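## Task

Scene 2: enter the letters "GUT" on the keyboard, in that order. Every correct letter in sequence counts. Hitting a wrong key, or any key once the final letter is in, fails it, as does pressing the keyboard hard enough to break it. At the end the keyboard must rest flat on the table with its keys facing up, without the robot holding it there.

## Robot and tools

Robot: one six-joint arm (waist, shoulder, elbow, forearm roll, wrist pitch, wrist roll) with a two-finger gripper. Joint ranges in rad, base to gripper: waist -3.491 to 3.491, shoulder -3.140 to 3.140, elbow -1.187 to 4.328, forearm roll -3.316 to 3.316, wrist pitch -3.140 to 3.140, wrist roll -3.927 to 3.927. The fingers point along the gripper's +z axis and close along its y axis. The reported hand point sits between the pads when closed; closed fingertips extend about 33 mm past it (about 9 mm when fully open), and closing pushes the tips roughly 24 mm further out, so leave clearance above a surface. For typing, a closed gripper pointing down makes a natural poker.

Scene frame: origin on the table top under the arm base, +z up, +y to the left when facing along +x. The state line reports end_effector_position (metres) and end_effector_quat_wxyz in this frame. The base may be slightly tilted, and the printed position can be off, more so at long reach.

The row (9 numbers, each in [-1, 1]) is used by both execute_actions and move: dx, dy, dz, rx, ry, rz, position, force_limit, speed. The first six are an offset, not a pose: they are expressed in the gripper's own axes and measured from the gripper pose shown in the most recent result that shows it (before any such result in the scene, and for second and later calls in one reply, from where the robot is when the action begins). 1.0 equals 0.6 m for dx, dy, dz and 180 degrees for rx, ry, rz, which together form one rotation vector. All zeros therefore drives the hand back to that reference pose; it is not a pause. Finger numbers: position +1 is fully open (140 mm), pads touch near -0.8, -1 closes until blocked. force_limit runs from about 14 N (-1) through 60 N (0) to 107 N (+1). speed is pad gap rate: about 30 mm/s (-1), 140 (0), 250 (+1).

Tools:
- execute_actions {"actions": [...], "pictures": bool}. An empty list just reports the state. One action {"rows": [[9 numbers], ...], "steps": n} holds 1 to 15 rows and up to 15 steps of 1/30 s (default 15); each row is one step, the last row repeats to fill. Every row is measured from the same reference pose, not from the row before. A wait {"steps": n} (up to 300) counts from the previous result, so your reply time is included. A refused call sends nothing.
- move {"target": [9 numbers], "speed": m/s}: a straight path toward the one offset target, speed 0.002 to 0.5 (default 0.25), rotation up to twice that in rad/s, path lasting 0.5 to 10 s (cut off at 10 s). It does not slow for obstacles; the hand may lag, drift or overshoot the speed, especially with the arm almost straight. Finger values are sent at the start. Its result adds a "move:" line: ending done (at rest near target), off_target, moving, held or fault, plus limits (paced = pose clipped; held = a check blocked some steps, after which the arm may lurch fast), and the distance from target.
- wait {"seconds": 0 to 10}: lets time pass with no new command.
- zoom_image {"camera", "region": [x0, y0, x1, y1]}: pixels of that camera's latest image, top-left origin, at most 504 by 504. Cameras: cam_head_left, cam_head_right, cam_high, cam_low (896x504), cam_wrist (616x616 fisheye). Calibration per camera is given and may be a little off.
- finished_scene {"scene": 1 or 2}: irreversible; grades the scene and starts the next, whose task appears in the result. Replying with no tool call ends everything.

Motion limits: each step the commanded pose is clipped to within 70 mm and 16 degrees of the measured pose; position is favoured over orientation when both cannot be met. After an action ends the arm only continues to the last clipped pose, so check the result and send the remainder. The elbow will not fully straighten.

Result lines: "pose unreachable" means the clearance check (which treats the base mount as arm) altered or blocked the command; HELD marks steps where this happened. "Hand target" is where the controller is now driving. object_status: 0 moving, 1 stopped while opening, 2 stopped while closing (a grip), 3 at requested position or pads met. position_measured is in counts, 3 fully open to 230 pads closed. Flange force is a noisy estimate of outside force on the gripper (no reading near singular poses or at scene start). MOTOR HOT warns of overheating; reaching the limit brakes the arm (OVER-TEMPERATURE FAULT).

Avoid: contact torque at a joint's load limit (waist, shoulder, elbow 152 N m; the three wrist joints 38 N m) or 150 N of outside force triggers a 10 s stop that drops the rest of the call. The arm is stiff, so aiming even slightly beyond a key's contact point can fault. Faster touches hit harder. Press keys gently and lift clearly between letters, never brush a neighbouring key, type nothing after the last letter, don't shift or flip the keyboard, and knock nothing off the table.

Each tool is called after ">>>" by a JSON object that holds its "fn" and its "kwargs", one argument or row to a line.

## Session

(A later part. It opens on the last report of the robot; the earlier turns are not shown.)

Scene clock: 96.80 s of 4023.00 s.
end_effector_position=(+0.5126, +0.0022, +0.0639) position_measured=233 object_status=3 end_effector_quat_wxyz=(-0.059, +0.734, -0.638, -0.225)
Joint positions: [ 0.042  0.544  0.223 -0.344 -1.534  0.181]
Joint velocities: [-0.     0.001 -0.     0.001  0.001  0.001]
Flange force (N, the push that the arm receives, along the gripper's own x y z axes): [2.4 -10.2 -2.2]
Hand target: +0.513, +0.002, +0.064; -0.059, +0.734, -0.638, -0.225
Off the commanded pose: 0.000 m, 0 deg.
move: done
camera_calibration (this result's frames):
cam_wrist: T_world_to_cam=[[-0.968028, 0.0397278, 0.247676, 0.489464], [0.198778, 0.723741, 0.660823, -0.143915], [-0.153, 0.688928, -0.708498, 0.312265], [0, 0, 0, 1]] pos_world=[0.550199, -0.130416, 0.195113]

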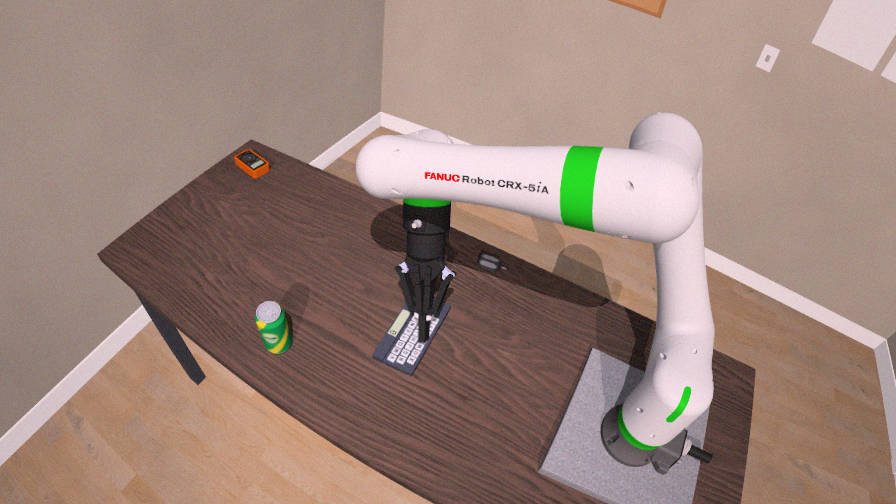

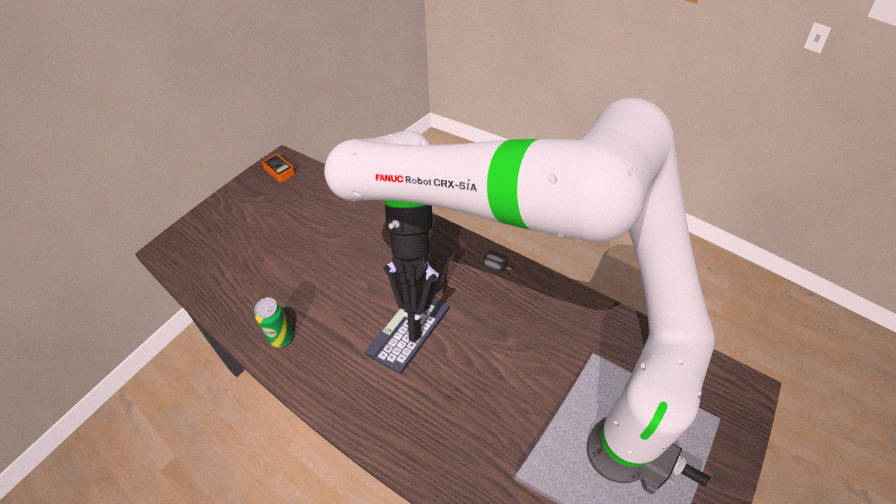

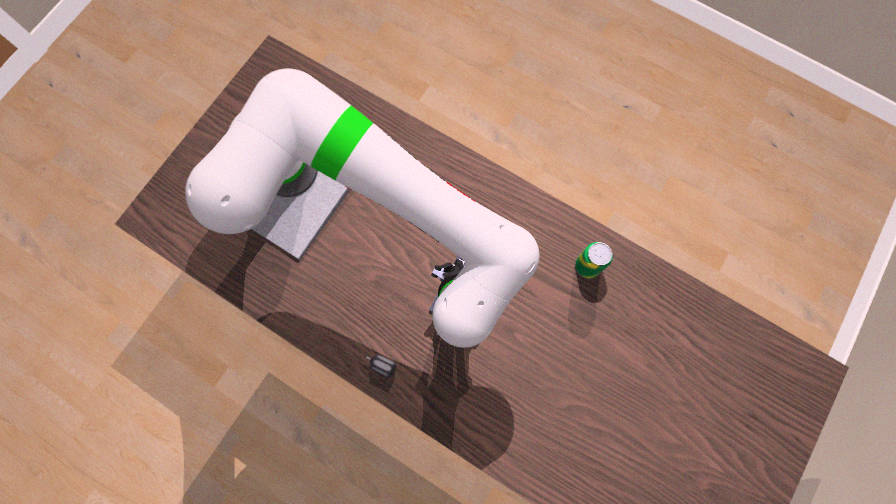

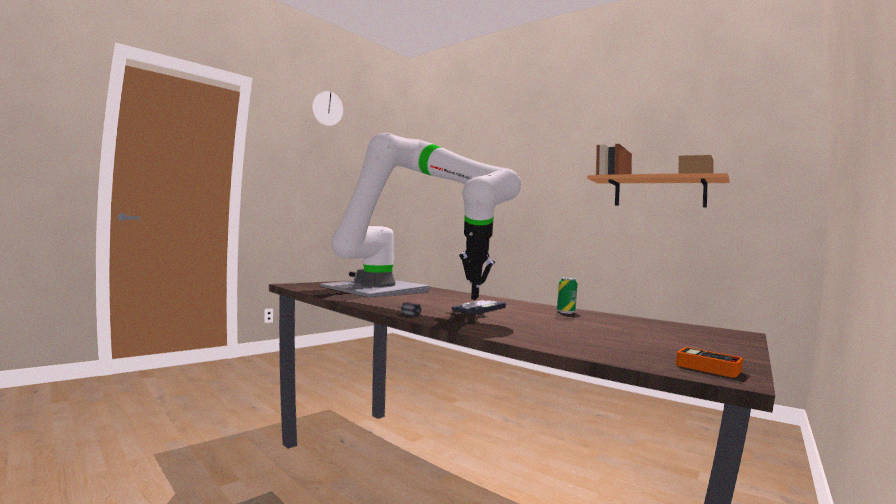

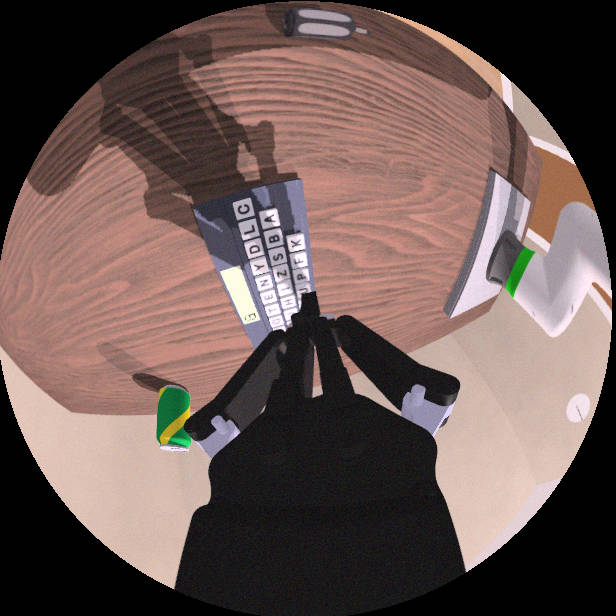

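>>> {"fn": "move", "kwargs": {
  "target": [0.00673, -0.00337, 0.01486, 0, 0, 0, -1, 0, 0],
  "speed": 0.01
}}

>>> {"fn": "zoom_image", "kwargs": {
  "camera": "cam_wrist",
  "region": [210, 240, 330, 340]
}}

Scene clock: 100.73 s of 4023.00 s.
end_effector_position=(+0.5126, +0.0022, +0.0539) position_measured=233 object_status=3 end_effector_quat_wxyz=(-0.058, +0.734, -0.638, -0.225)
Joint positions: [ 0.041  0.554  0.214 -0.344 -1.516  0.188]
Joint velocities: [-0.001  0.    -0.     0.     0.001 -0.001]
Flange force (N, the push that the arm receives, along the gripper's own x y z axes): [0.6 -7.2 -1.8]
Hand target: +0.513, +0.002, +0.054; -0.059, +0.734, -0.638, -0.225
Off the commanded pose: 0.000 m, 0 deg.
move: done
camera_calibration (this result's frames):
cam_wrist: T_world_to_cam=[[-0.968031, 0.0397475, 0.24766, 0.491967], [0.198764, 0.723816, 0.660745, -0.137267], [-0.152997, 0.688847, -0.708577, 0.305226], [0, 0, 0, 1]] pos_world=[0.550222, -0.130452, 0.185134]

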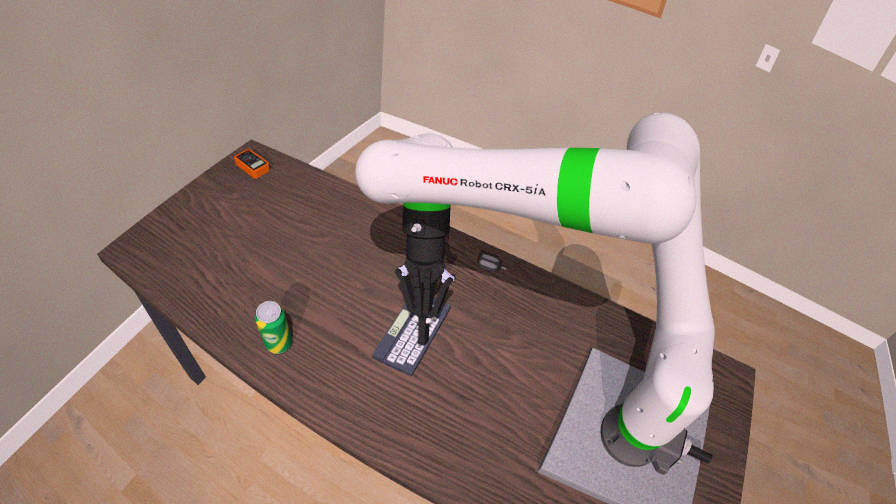

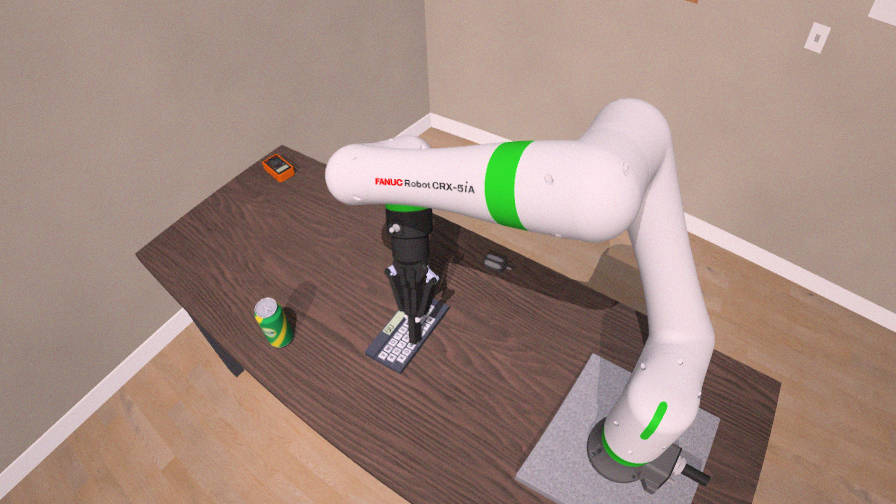

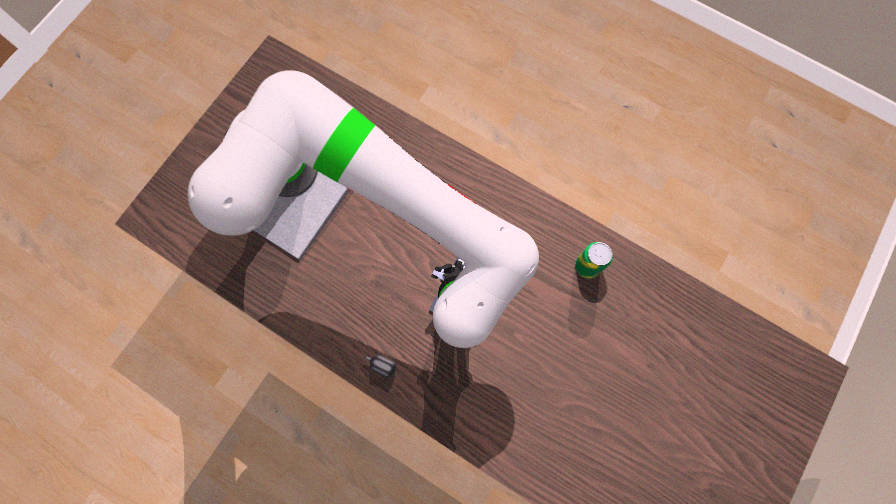

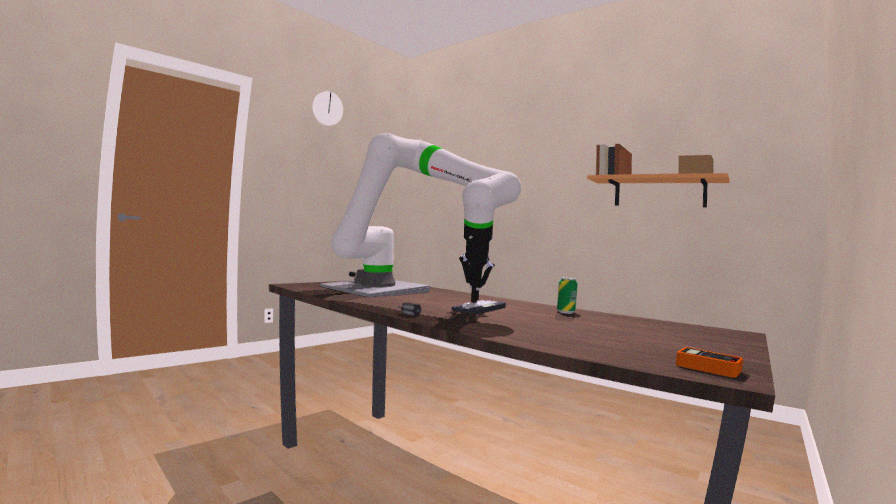

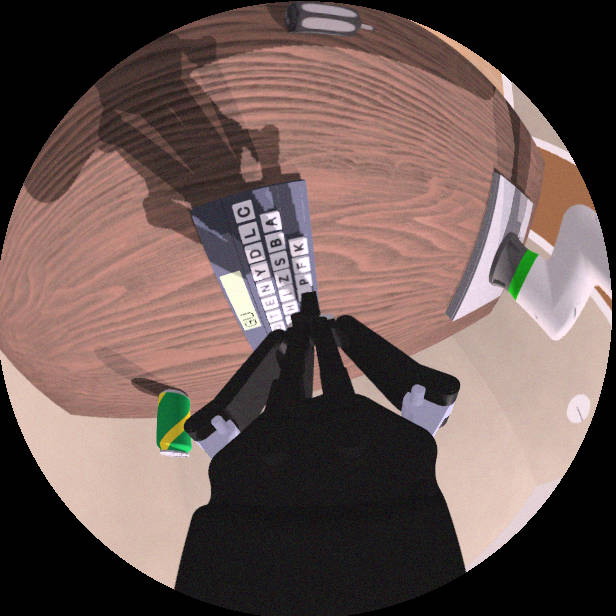

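Region (210, 240, 330, 340) of cam_wrist's 616x616 image, scaled by 4.200, with more detail than that image has.

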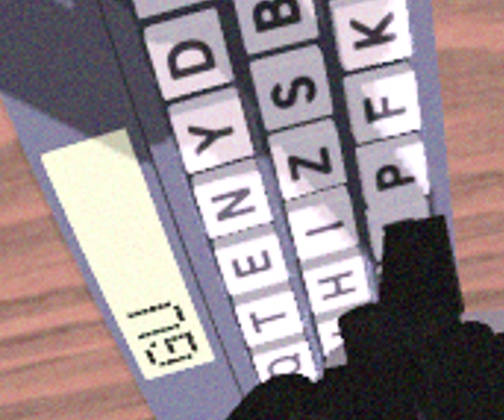

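>>> {"fn": "move", "kwargs": {
  "target": [-0.00673, 0.00337, -0.01486, 0, 0, 0, -1, 0, 0],
  "speed": 0.03
}}

>>> {"fn": "move", "kwargs": {
  "target": [-0.02261, -0.06869, -0.00528, 0, 0, 0, -1, 0, 0],
  "speed": 0.06
}}

>>> {"fn": "zoom_image", "kwargs": {
  "camera": "cam_wrist",
  "region": [260, 240, 340, 320]
}}

Scene clock: 103.53 s of 4023.00 s.
end_effector_position=(+0.5126, +0.0023, +0.0639) position_measured=233 object_status=3 end_effector_quat_wxyz=(-0.059, +0.734, -0.638, -0.225)
Joint positions: [ 0.042  0.544  0.223 -0.344 -1.534  0.181]
Joint velocities: [-0.001  0.001  0.    -0.001  0.    -0.   ]
Flange force (N, the push that the arm receives, along the gripper's own x y z axes): [1.8 -7.4 -2.2]
Hand target: +0.513, +0.002, +0.064; -0.058, +0.734, -0.638, -0.225
Off the commanded pose: 0.000 m, 0 deg.
move: done
camera_calibration (this result's frames):
cam_wrist: T_world_to_cam=[[-0.968023, 0.0397508, 0.247693, 0.489458], [0.198823, 0.723662, 0.660895, -0.143961], [-0.152975, 0.689008, -0.708425, 0.312221], [0, 0, 0, 1]] pos_world=[0.550191, -0.1304, 0.195093]

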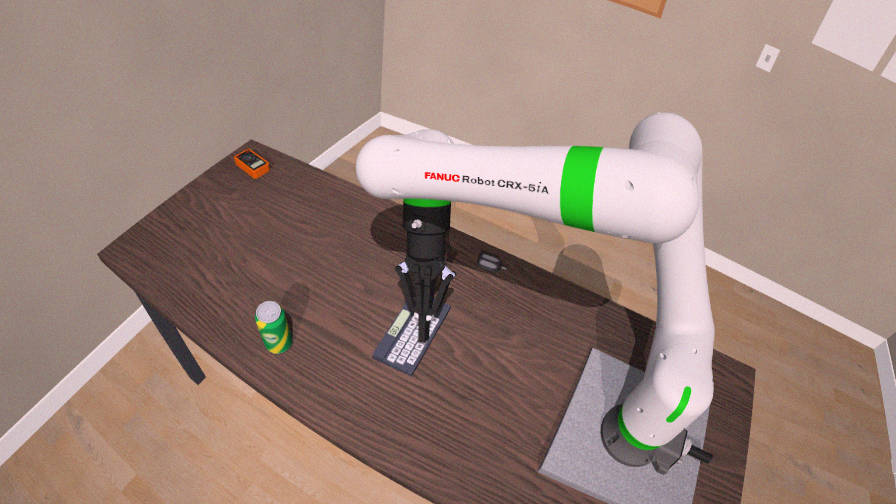

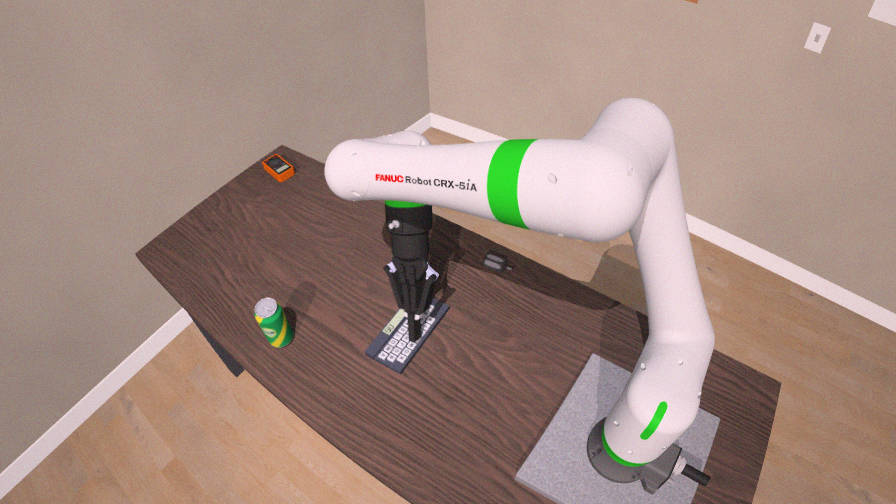

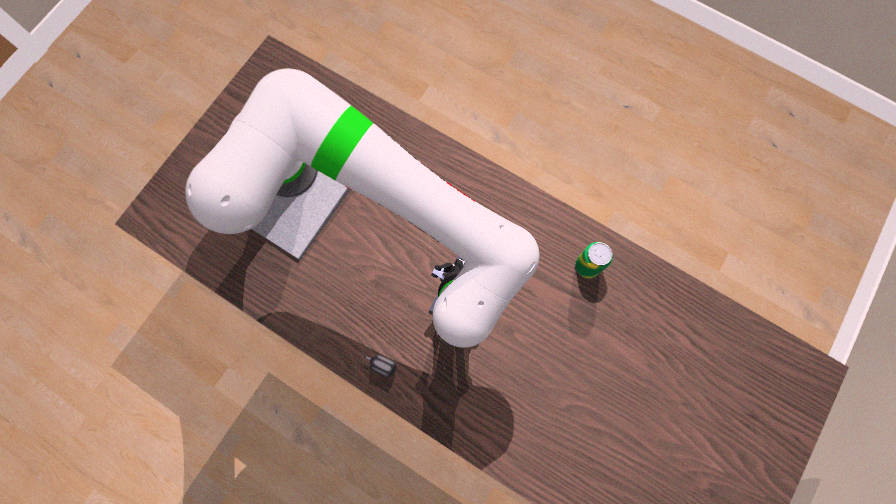

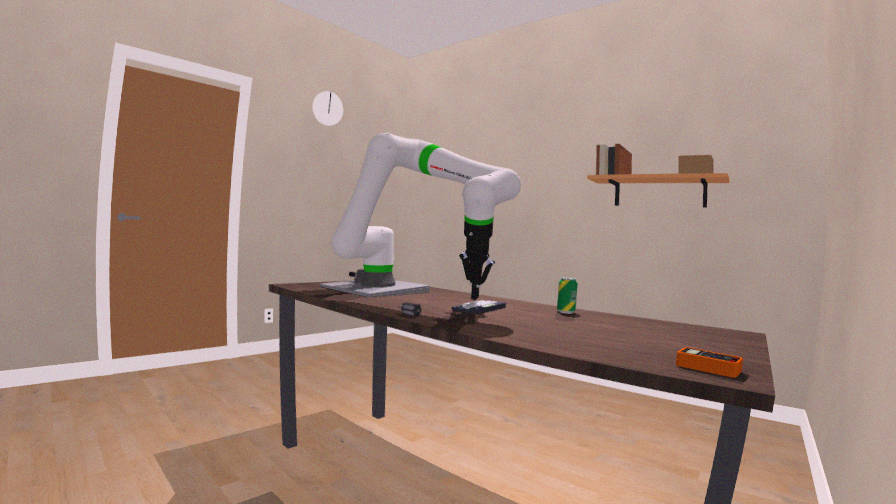

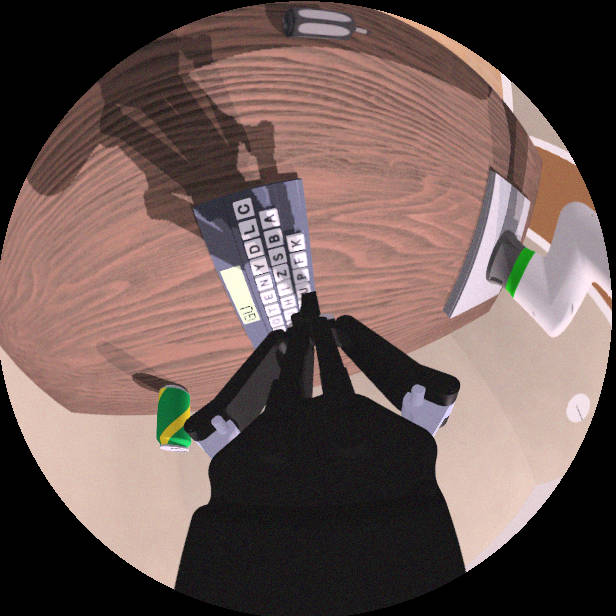

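Scene clock: 104.53 s of 4023.00 s.
end_effector_position=(+0.5519, +0.0207, +0.0639) position_measured=233 object_status=3 end_effector_quat_wxyz=(-0.059, +0.734, -0.638, -0.225)
Joint positions: [ 0.069  0.628  0.355 -0.351 -1.57   0.14 ]
Joint velocities: [-0.    -0.     0.001 -0.     0.    -0.002]
Flange force (N, the push that the arm receives, along the gripper's own x y z axes): [2.5 -9.1 -2.6]
Hand target: +0.552, +0.021, +0.064; -0.059, +0.734, -0.638, -0.225
Off the commanded pose: 0.000 m, 0 deg.
move: done
camera_calibration (this result's frames):
cam_wrist: T_world_to_cam=[[-0.968019, 0.0396612, 0.24772, 0.526807], [0.198783, 0.723645, 0.660926, -0.165111], [-0.153048, 0.689032, -0.708386, 0.305576], [0, 0, 0, 1]] pos_world=[0.589549, -0.111964, 0.195091]

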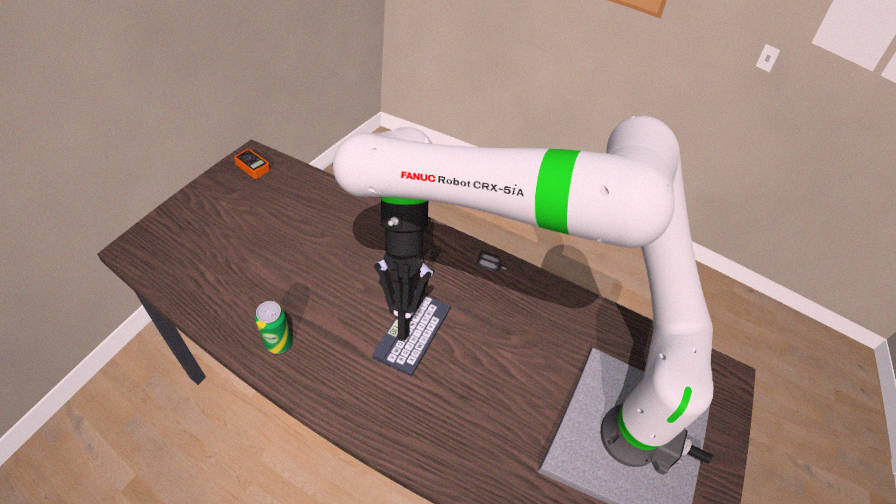

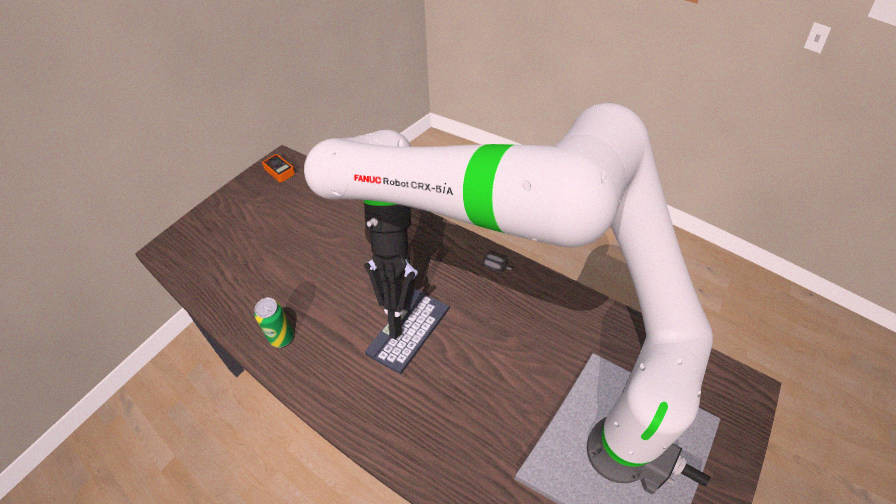

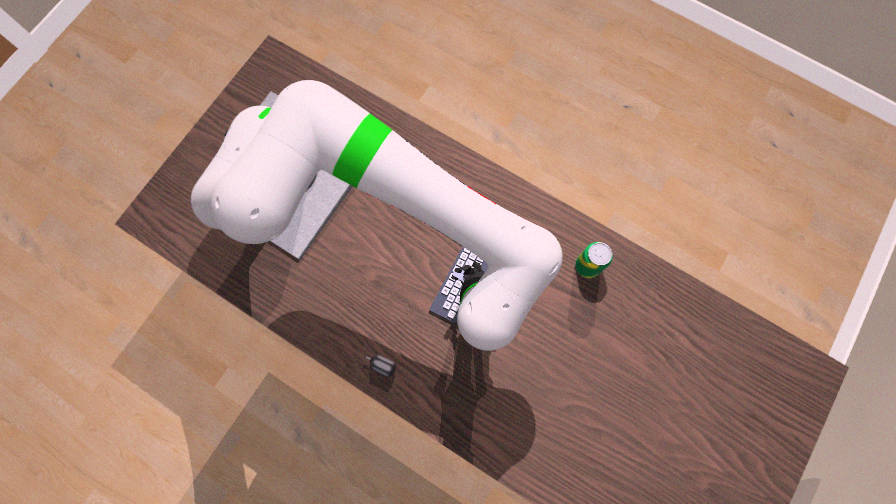

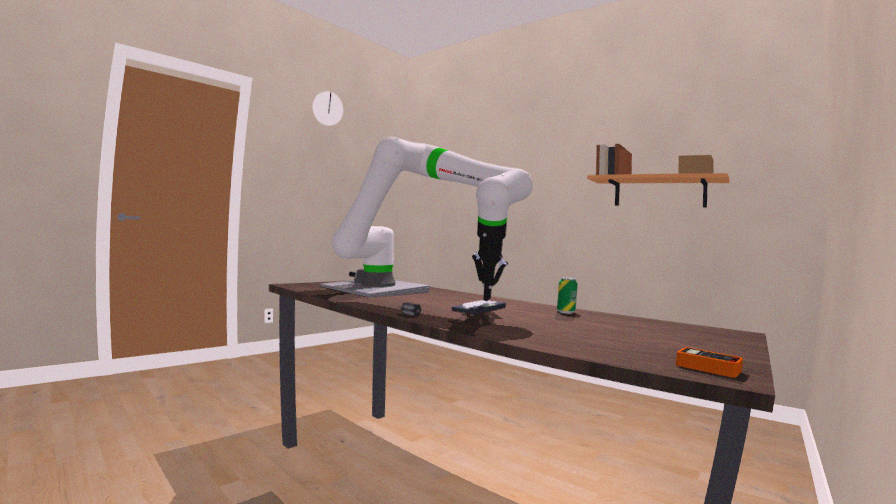

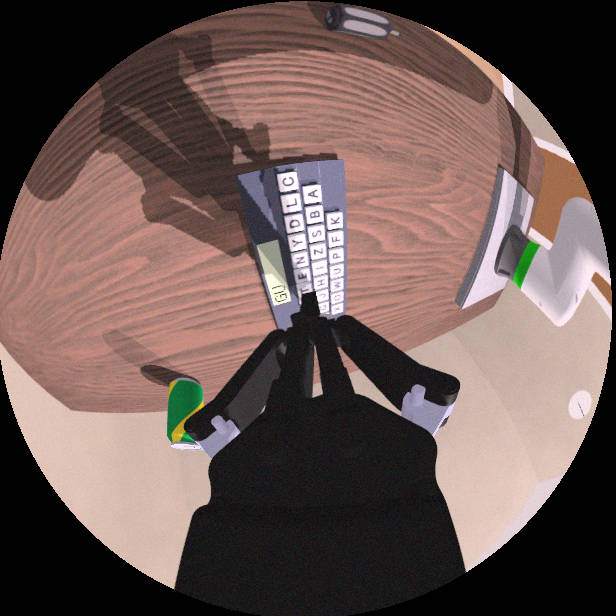

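Region (260, 240, 340, 320) of cam_wrist's 616x616 image, scaled by 6.300, with more detail than that image has.

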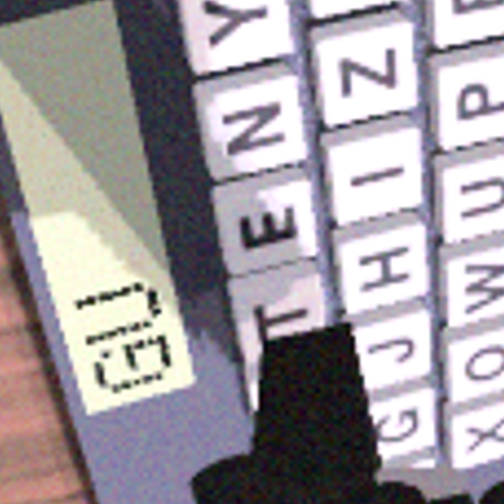

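>>> {"fn": "move", "kwargs": {
  "target": [0.00673, -0.00337, 0.01486, 0, 0, 0, -1, 0, 0],
  "speed": 0.01
}}

>>> {"fn": "zoom_image", "kwargs": {
  "camera": "cam_wrist",
  "region": [250, 235, 340, 325]
}}

Scene clock: 107.40 s of 4023.00 s.
end_effector_position=(+0.5519, +0.0207, +0.0539) position_measured=233 object_status=3 end_effector_quat_wxyz=(-0.059, +0.734, -0.638, -0.225)
Joint positions: [ 0.068  0.638  0.345 -0.351 -1.552  0.147]
Joint velocities: [-0.001  0.    -0.     0.    -0.     0.   ]
Flange force (N, the push that the arm receives, along the gripper's own x y z axes): [0.4 -7.2 -1.2]
Hand target: +0.552, +0.021, +0.054; -0.059, +0.734, -0.638, -0.225
Off the commanded pose: 0.000 m, 0 deg.
move: done
camera_calibration (this result's frames):
cam_wrist: T_world_to_cam=[[-0.968018, 0.0396917, 0.247721, 0.529299], [0.198823, 0.723562, 0.661005, -0.158566], [-0.153005, 0.689117, -0.708313, 0.298447], [0, 0, 0, 1]] pos_world=[0.589562, -0.111942, 0.185088]

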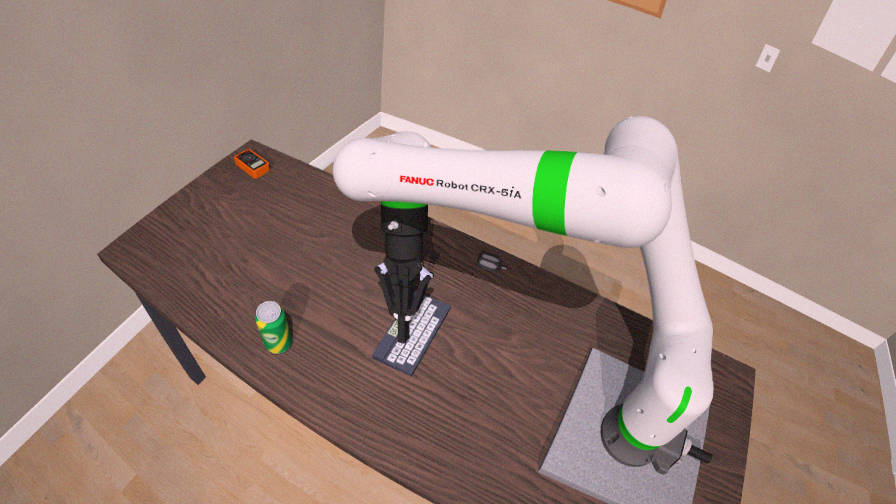

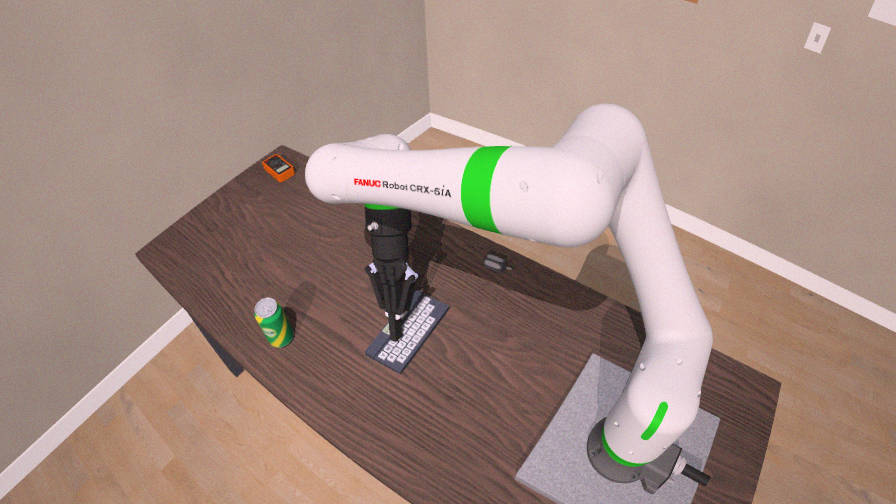

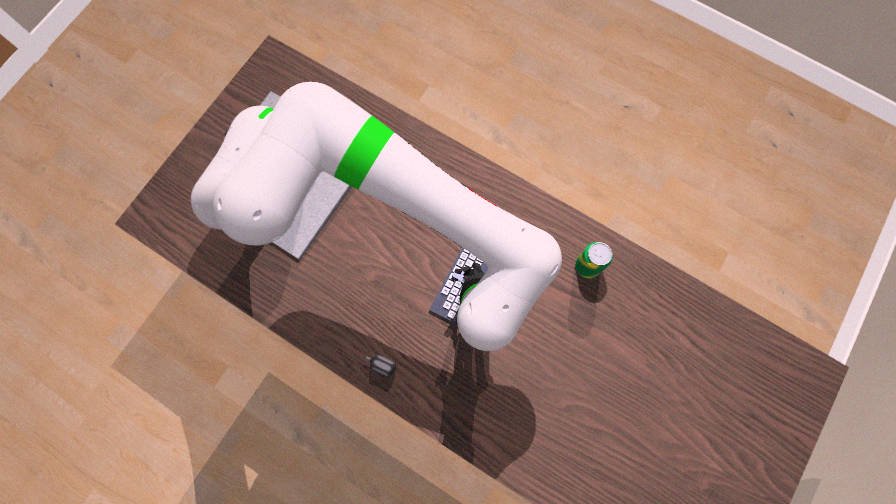

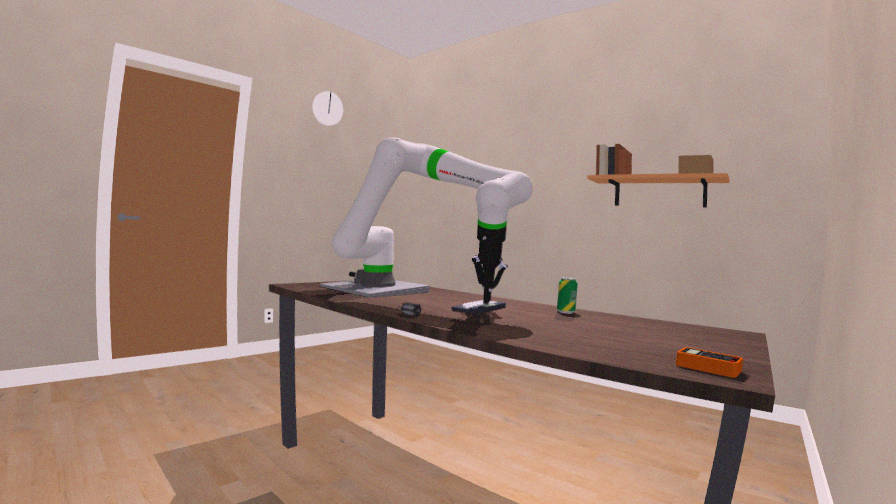

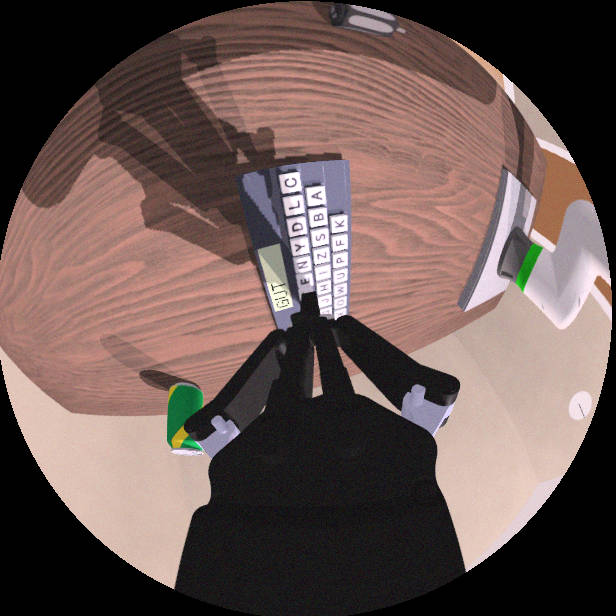

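Region (250, 235, 340, 325) of cam_wrist's 616x616 image, scaled by 5.600, with more detail than that image has.

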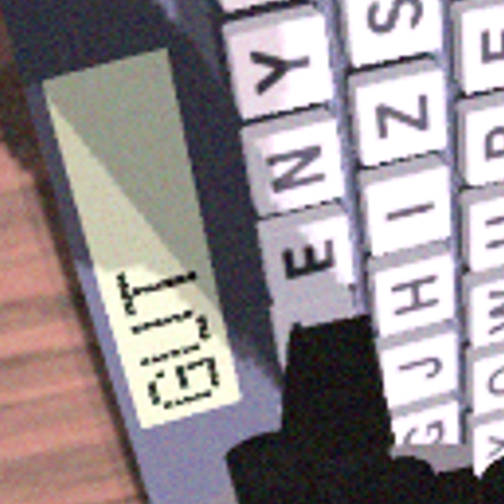

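>>> {"fn": "move", "kwargs": {
  "target": [-0.02019, 0.01011, -0.04458, 0, 0, 0, -1, 0, 0],
  "speed": 0.05
}}

Scene clock: 109.03 s of 4023.00 s.
end_effector_position=(+0.5519, +0.0207, +0.0839) position_measured=233 object_status=3 end_effector_quat_wxyz=(-0.059, +0.734, -0.638, -0.225)
Joint positions: [ 0.07   0.611  0.376 -0.352 -1.606  0.126]
Joint velocities: [-0.001 -0.001  0.    -0.001  0.    -0.001]
Flange force (N, the push that the arm receives, along the gripper's own x y z axes): [2.1 -12.1 -3.5]
Hand target: +0.552, +0.021, +0.084; -0.059, +0.734, -0.638, -0.225
Off the commanded pose: 0.000 m, 0 deg.
move: done
camera_calibration (this result's frames):
cam_wrist: T_world_to_cam=[[-0.968014, 0.0396079, 0.247749, 0.521805], [0.198774, 0.723605, 0.660973, -0.17833], [-0.153093, 0.689077, -0.708333, 0.31972], [0, 0, 0, 1]] pos_world=[0.589509, -0.111938, 0.215063]

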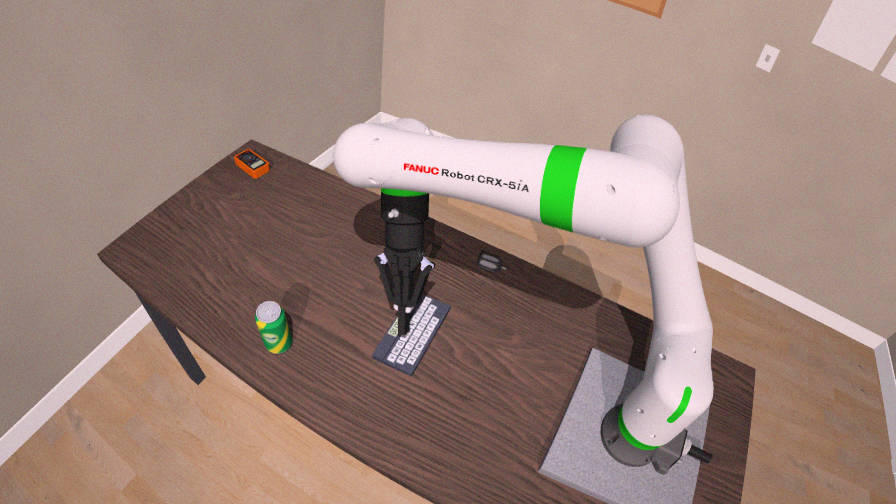

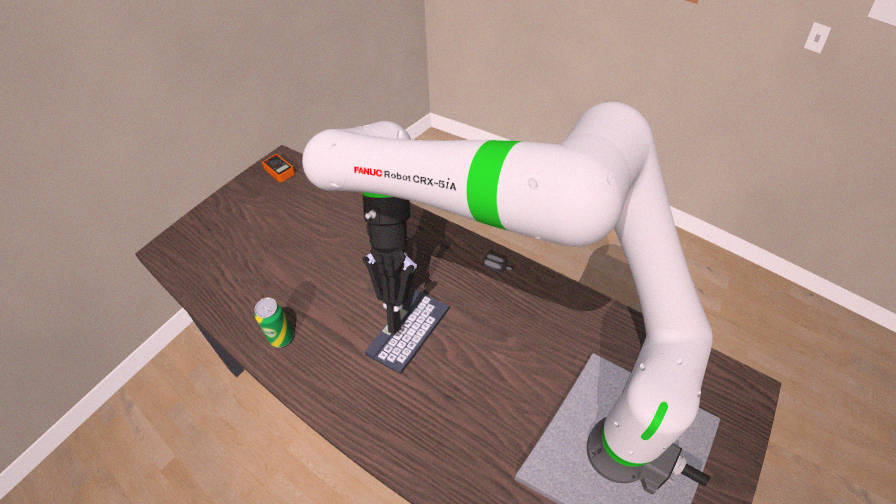

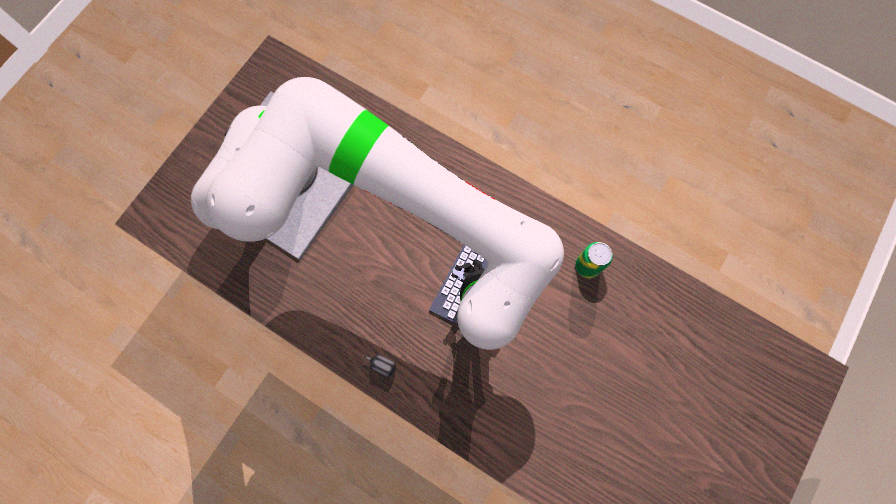

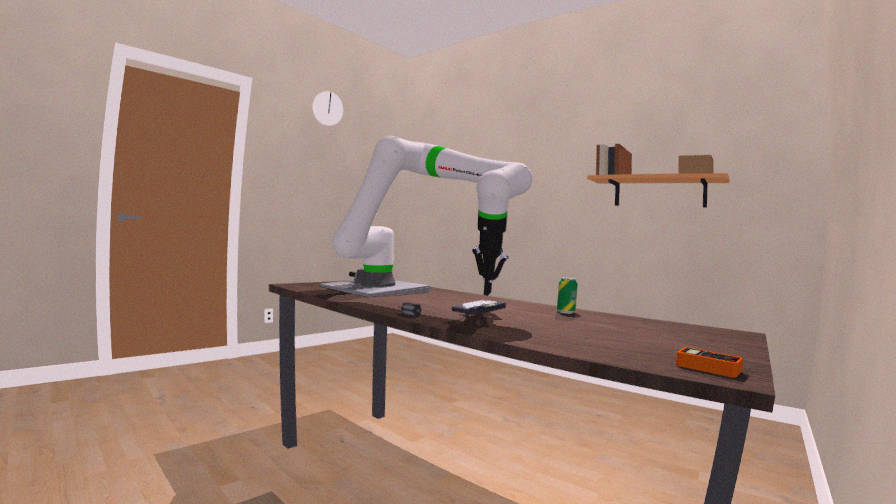

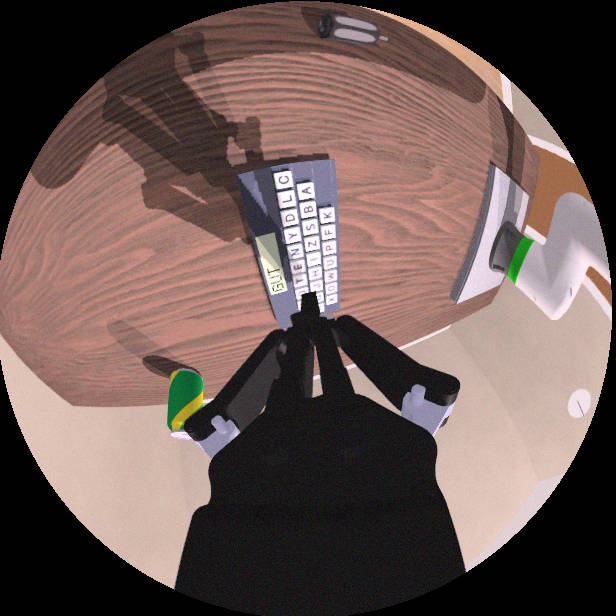

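>>> {"fn": "finished_scene", "kwargs": {
  "scene": 2
}}

The scene is finished: the task was done.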